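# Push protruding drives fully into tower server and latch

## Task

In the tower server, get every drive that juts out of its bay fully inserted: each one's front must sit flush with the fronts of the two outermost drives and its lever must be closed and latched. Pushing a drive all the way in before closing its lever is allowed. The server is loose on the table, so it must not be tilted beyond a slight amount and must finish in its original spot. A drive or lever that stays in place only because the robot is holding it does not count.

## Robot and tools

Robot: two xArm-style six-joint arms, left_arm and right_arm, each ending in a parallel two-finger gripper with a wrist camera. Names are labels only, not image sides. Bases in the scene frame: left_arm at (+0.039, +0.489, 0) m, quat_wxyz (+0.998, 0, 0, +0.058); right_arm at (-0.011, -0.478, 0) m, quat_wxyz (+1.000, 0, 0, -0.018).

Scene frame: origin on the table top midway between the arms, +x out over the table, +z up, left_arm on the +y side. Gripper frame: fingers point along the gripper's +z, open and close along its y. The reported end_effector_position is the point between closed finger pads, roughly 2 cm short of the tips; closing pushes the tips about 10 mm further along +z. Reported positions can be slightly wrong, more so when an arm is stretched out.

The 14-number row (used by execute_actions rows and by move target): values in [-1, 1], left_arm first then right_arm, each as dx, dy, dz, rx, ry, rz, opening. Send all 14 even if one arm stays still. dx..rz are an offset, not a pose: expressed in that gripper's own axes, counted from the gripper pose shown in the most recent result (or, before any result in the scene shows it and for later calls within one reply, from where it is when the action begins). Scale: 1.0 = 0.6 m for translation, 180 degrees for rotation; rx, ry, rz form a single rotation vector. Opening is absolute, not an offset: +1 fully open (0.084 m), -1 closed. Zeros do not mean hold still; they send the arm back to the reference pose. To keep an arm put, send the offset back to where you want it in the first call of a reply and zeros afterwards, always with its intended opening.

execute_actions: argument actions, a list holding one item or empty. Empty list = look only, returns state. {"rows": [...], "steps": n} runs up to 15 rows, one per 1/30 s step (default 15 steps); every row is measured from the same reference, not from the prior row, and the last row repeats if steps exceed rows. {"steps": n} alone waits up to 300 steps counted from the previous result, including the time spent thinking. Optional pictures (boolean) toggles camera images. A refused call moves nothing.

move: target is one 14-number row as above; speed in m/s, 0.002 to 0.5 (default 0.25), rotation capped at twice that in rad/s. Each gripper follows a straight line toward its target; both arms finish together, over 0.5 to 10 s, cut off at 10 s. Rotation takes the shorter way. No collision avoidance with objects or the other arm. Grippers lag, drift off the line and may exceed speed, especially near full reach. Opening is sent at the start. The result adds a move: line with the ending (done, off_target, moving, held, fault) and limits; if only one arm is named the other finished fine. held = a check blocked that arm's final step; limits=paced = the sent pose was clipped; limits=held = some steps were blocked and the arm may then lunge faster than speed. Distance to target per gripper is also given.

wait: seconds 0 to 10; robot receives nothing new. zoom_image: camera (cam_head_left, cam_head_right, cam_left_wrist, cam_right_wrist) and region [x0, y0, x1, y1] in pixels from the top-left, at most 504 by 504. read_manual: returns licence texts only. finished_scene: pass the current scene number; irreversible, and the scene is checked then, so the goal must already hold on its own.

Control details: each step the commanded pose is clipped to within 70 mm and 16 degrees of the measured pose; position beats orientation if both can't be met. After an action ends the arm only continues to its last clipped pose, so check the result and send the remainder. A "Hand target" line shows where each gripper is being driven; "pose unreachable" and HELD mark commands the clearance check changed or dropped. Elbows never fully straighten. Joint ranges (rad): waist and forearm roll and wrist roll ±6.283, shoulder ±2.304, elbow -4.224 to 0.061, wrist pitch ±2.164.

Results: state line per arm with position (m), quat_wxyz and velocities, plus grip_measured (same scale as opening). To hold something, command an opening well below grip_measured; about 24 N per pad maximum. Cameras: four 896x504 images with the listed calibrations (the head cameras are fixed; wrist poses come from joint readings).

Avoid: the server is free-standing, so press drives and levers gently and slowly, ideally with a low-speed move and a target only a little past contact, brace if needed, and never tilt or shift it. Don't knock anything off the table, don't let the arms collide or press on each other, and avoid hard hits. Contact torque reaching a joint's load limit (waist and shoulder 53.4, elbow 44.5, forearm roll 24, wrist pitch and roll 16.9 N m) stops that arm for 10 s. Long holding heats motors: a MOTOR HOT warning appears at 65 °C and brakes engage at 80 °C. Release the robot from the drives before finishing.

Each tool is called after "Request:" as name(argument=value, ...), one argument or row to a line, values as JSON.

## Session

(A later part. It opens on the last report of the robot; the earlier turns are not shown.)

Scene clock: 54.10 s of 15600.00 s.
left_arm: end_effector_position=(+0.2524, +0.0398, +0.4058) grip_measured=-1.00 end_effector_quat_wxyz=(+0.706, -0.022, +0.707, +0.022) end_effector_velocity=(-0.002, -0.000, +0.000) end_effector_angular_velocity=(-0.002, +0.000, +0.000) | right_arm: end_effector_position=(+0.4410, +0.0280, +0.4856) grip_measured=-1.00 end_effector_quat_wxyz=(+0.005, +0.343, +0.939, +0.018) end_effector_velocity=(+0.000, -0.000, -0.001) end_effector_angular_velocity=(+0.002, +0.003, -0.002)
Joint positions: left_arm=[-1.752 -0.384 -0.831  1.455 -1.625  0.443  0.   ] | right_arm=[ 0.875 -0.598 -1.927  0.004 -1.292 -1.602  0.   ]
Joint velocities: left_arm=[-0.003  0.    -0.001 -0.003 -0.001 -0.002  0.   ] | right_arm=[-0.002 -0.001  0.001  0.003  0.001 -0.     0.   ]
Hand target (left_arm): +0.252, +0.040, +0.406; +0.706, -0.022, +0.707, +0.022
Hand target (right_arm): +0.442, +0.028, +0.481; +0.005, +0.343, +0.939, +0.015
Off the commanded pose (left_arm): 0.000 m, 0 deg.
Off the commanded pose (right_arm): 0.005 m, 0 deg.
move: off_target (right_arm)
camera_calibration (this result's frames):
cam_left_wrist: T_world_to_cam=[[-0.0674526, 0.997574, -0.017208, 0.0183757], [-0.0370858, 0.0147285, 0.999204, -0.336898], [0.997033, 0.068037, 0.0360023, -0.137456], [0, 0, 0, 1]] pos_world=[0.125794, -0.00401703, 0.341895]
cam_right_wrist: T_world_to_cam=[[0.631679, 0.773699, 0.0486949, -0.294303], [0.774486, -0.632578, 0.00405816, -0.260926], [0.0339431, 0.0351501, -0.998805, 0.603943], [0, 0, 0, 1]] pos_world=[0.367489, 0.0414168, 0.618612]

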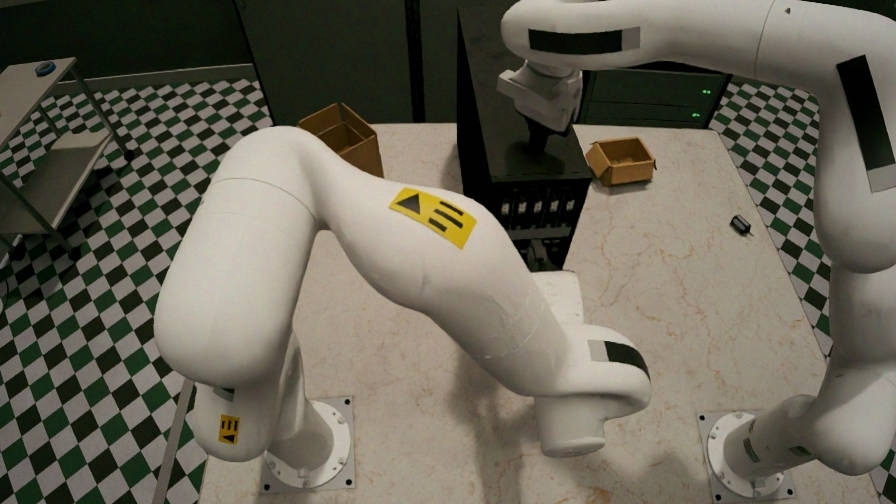

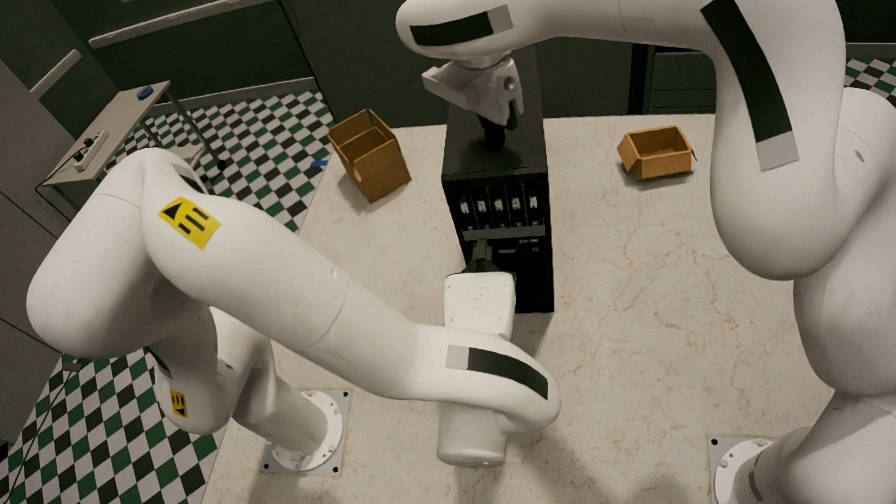

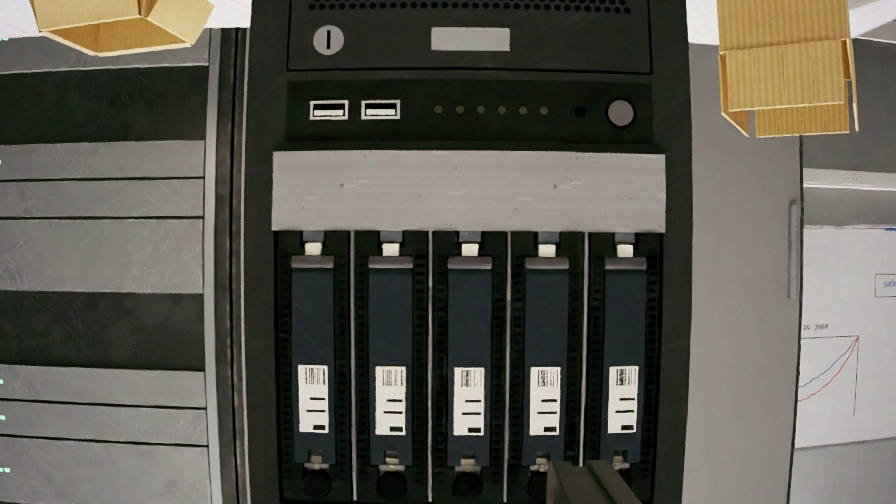

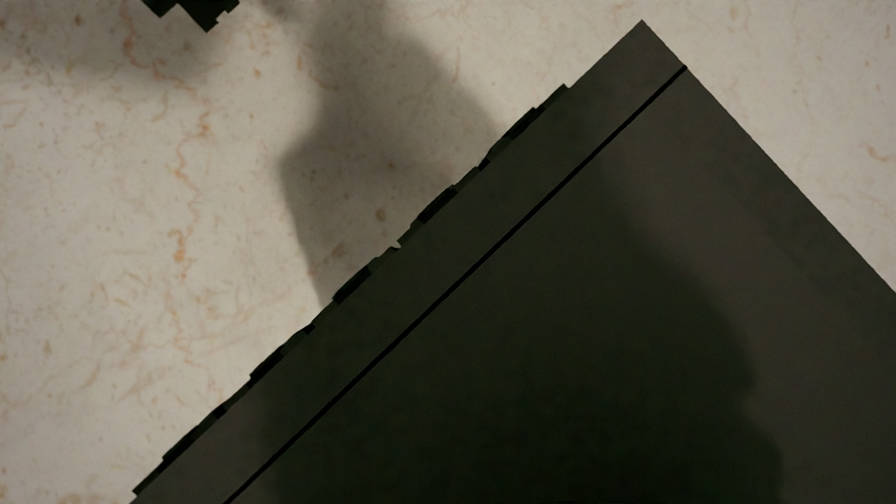

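Request:
move(
  target=[-0.05, 0.25, -0.15, 0, 0, 0, -1, 0, 0, -0.15, 0, 0, 0, -1],
  speed=0.2,
)

Scene clock: 60.87 s of 15600.00 s.
left_arm: end_effector_position=(+0.1530, +0.1837, +0.4360) grip_measured=-1.00 end_effector_quat_wxyz=(+0.707, -0.022, +0.707, +0.021) end_effector_velocity=(-0.001, +0.002, +0.000) end_effector_angular_velocity=(-0.000, +0.001, +0.000) | right_arm: end_effector_position=(+0.4389, +0.0255, +0.5753) grip_measured=-1.00 end_effector_quat_wxyz=(+0.005, +0.343, +0.939, +0.018) end_effector_velocity=(-0.000, +0.001, +0.000) end_effector_angular_velocity=(-0.001, +0.001, +0.001)
Joint positions: left_arm=[-2.071 -0.062 -0.516  1.164 -1.761  0.413  0.   ] | right_arm=[ 0.875 -0.66  -2.225  0.004 -1.528 -1.602  0.   ]
Joint velocities: left_arm=[-0.005  0.004  0.002 -0.005 -0.002  0.001  0.   ] | right_arm=[ 0.001 -0.002 -0.005  0.    -0.004 -0.     0.   ]
Hand target (left_arm): +0.153, +0.184, +0.436; +0.707, -0.022, +0.707, +0.021
Hand target (right_arm): +0.439, +0.026, +0.575; +0.005, +0.343, +0.939, +0.018
Off the commanded pose (left_arm): 0.000 m, 0 deg.
Off the commanded pose (right_arm): 0.000 m, 0 deg.
After step 90, 2.37 s passed at rest.
move: done
camera_calibration (this result's frames):
cam_left_wrist: T_world_to_cam=[[-0.0674943, 0.997564, -0.0176071, -0.131108], [-0.0377687, 0.0150801, 0.999173, -0.372788], [0.997005, 0.0681035, 0.0366589, -0.0495862], [0, 0, 0, 1]] pos_world=[0.026509, 0.139787, 0.371988]
cam_right_wrist: T_world_to_cam=[[0.63132, 0.774, 0.0485735, -0.295195], [0.774786, -0.632211, 0.00399974, -0.261381], [0.0338045, 0.0351089, -0.998812, 0.693804], [0, 0, 0, 1]] pos_world=[0.365423, 0.0388744, 0.708364]

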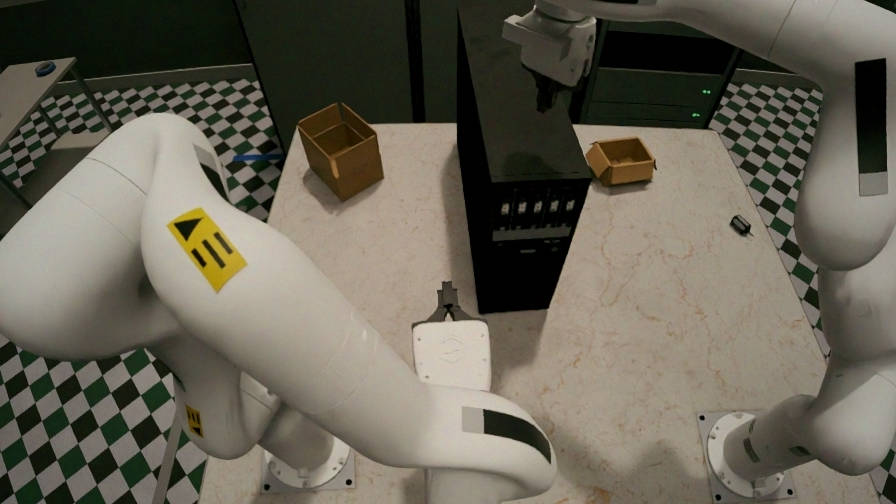

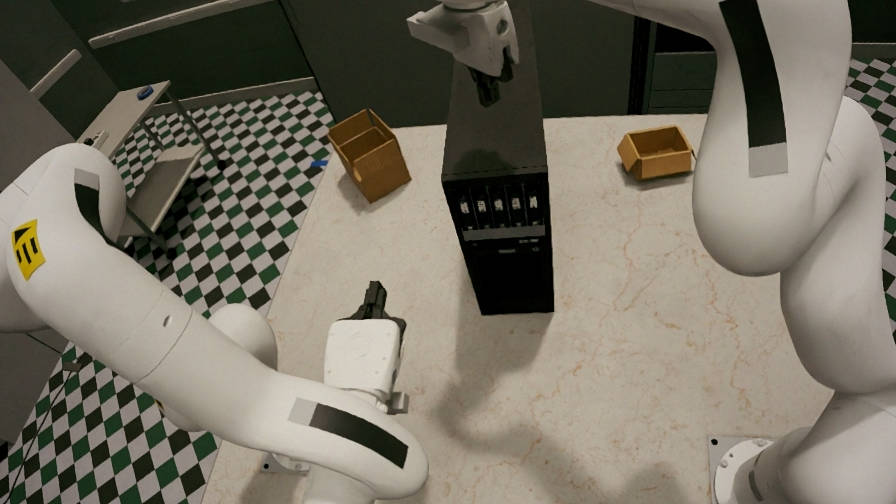

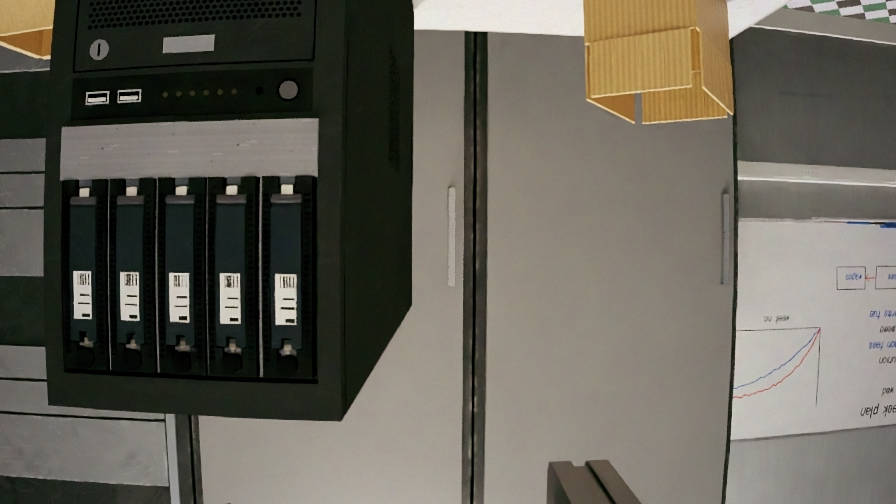

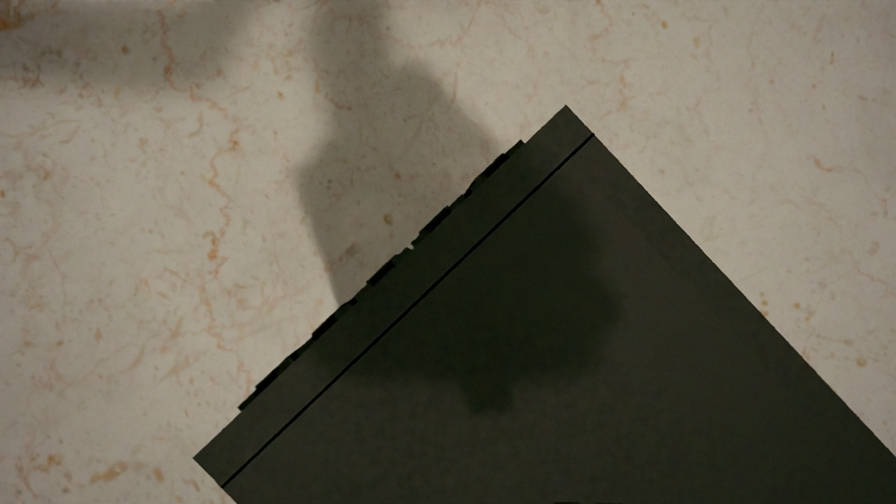

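Request:
execute_actions(
  actions=[],
)

Scene clock: 65.47 s of 15600.00 s.
left_arm: end_effector_position=(+0.1529, +0.1838, +0.4361) grip_measured=-1.00 end_effector_quat_wxyz=(+0.707, -0.022, +0.707, +0.021) end_effector_velocity=(-0.000, -0.000, +0.000) end_effector_angular_velocity=(+0.000, -0.000, -0.000) | right_arm: end_effector_position=(+0.4389, +0.0255, +0.5755) grip_measured=-1.00 end_effector_quat_wxyz=(+0.005, +0.343, +0.939, +0.018) end_effector_velocity=(+0.000, +0.000, +0.000) end_effector_angular_velocity=(+0.001, -0.001, -0.000)
Joint positions: left_arm=[-2.072 -0.062 -0.516  1.164 -1.761  0.413  0.   ] | right_arm=[ 0.875 -0.66  -2.225  0.004 -1.528 -1.602  0.   ]
Joint velocities: left_arm=[ 0. -0. -0.  0. -0.  0.  0.] | right_arm=[ 0.     0.001  0.    -0.     0.001  0.001  0.   ]
Hand target (left_arm): +0.153, +0.184, +0.436; +0.707, -0.022, +0.707, +0.021
Hand target (right_arm): +0.439, +0.026, +0.575; +0.005, +0.343, +0.939, +0.018
Off the commanded pose (left_arm): 0.000 m, 0 deg.
Off the commanded pose (right_arm): 0.000 m, 0 deg.
Steps of this call (steps 1 to 90: nothing new was sent; then 1.60 s passed at rest). Readings (end_effector_position):
1: left_arm (+0.1530, +0.1837, +0.4360) | right_arm (+0.4389, +0.0255, +0.5754)
2: left_arm (+0.1530, +0.1837, +0.4360) | right_arm (+0.4389, +0.0255, +0.5754)
4: left_arm (+0.1529, +0.1838, +0.4360) | right_arm (+0.4389, +0.0255, +0.5754)
8: left_arm (+0.1529, +0.1838, +0.4360) | right_arm (+0.4389, +0.0255, +0.5754)
90: the state above
camera_calibration (this result's frames):
cam_left_wrist: T_world_to_cam=[[-0.0674587, 0.997566, -0.0176503, -0.13128], [-0.0377386, 0.0151267, 0.999173, -0.372859], [0.997008, 0.068069, 0.0366263, -0.0494447], [0, 0, 0, 1]] pos_world=[0.0263697, 0.139966, 0.372044]
cam_right_wrist: T_world_to_cam=[[0.631315, 0.773996, 0.0487042, -0.295289], [0.774786, -0.632211, 0.00400068, -0.261381], [0.0338879, 0.0352097, -0.998805, 0.693901], [0, 0, 0, 1]] pos_world=[0.36542, 0.0388719, 0.7085]

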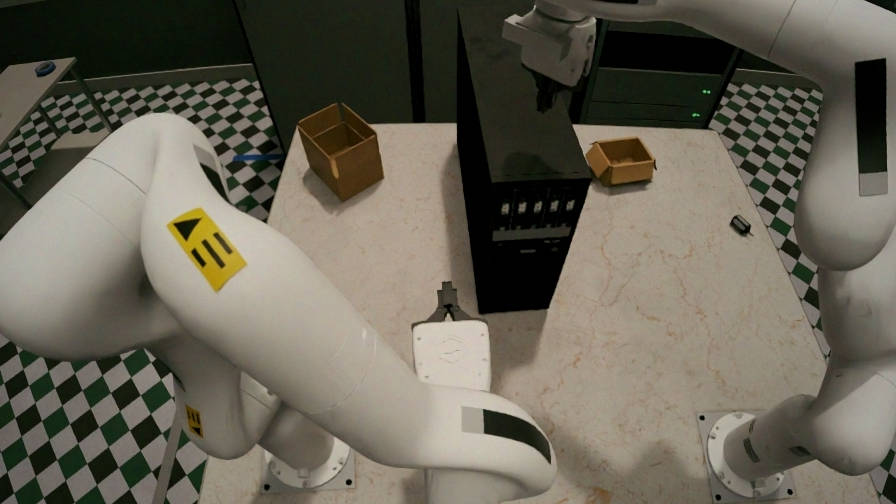

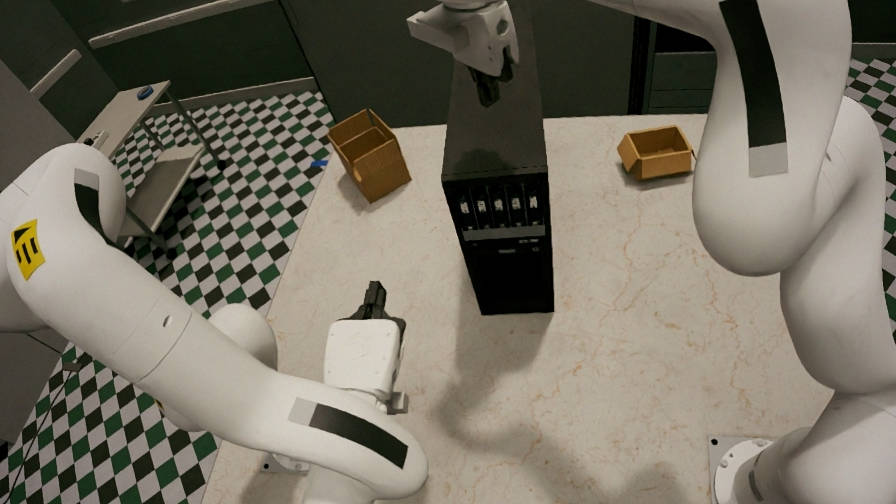

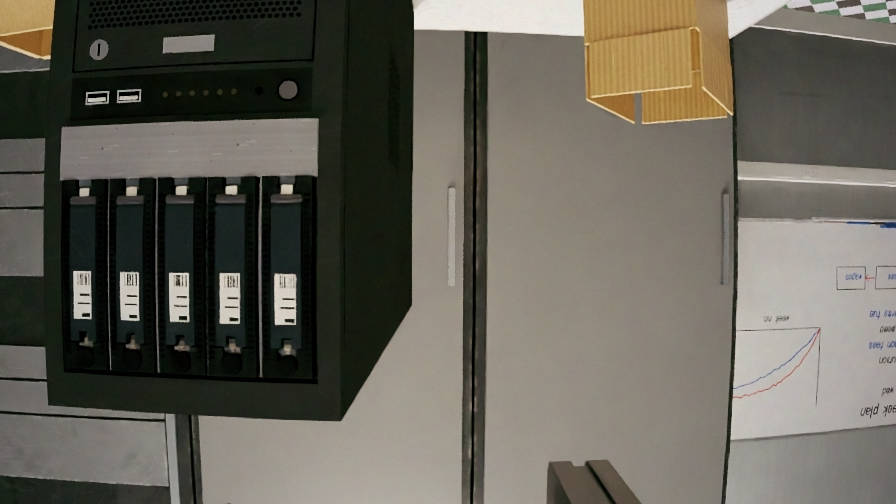

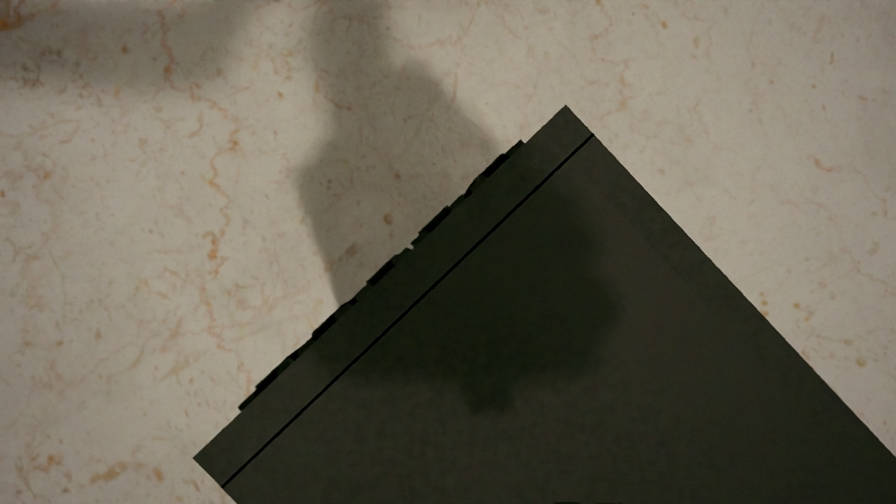

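Request:
zoom_image(
  camera="cam_head_left",
  region=[450, 150, 630, 320],
)

Region (450, 150, 630, 320) of cam_head_left's 896x504 image, scaled by 2.800, with more detail than that image has.

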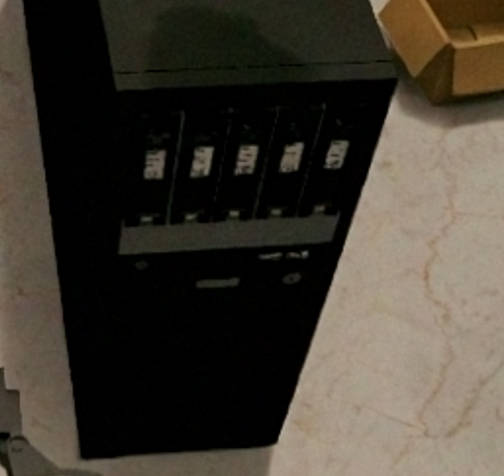

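Request:
zoom_image(
  camera="cam_head_left",
  region=[470, 290, 560, 325],
)

Region (470, 290, 560, 325) of cam_head_left's 896x504 image, scaled by 5.600, with more detail than that image has.

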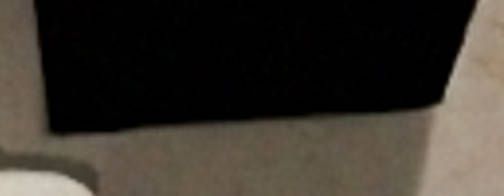

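Request:
zoom_image(
  camera="cam_head_left",
  region=[480, 165, 600, 195],
)

Region (480, 165, 600, 195) of cam_head_left's 896x504 image, scaled by 4.200, with more detail than that image has; it fills the top 126 rows of this view, and the rest is white.

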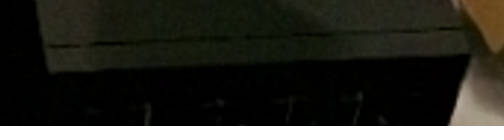

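The re-check shows all five drives flush with their levers latched, and both arms clear of the server. From its bottom front corners, the server slid about 3–4 mm away from the arms during the push. That's too small to be worth a risky pull-back, so I'm ending the scene here.

Request:
finished_scene(
  scene=2,
)

The scene is finished: the task was done.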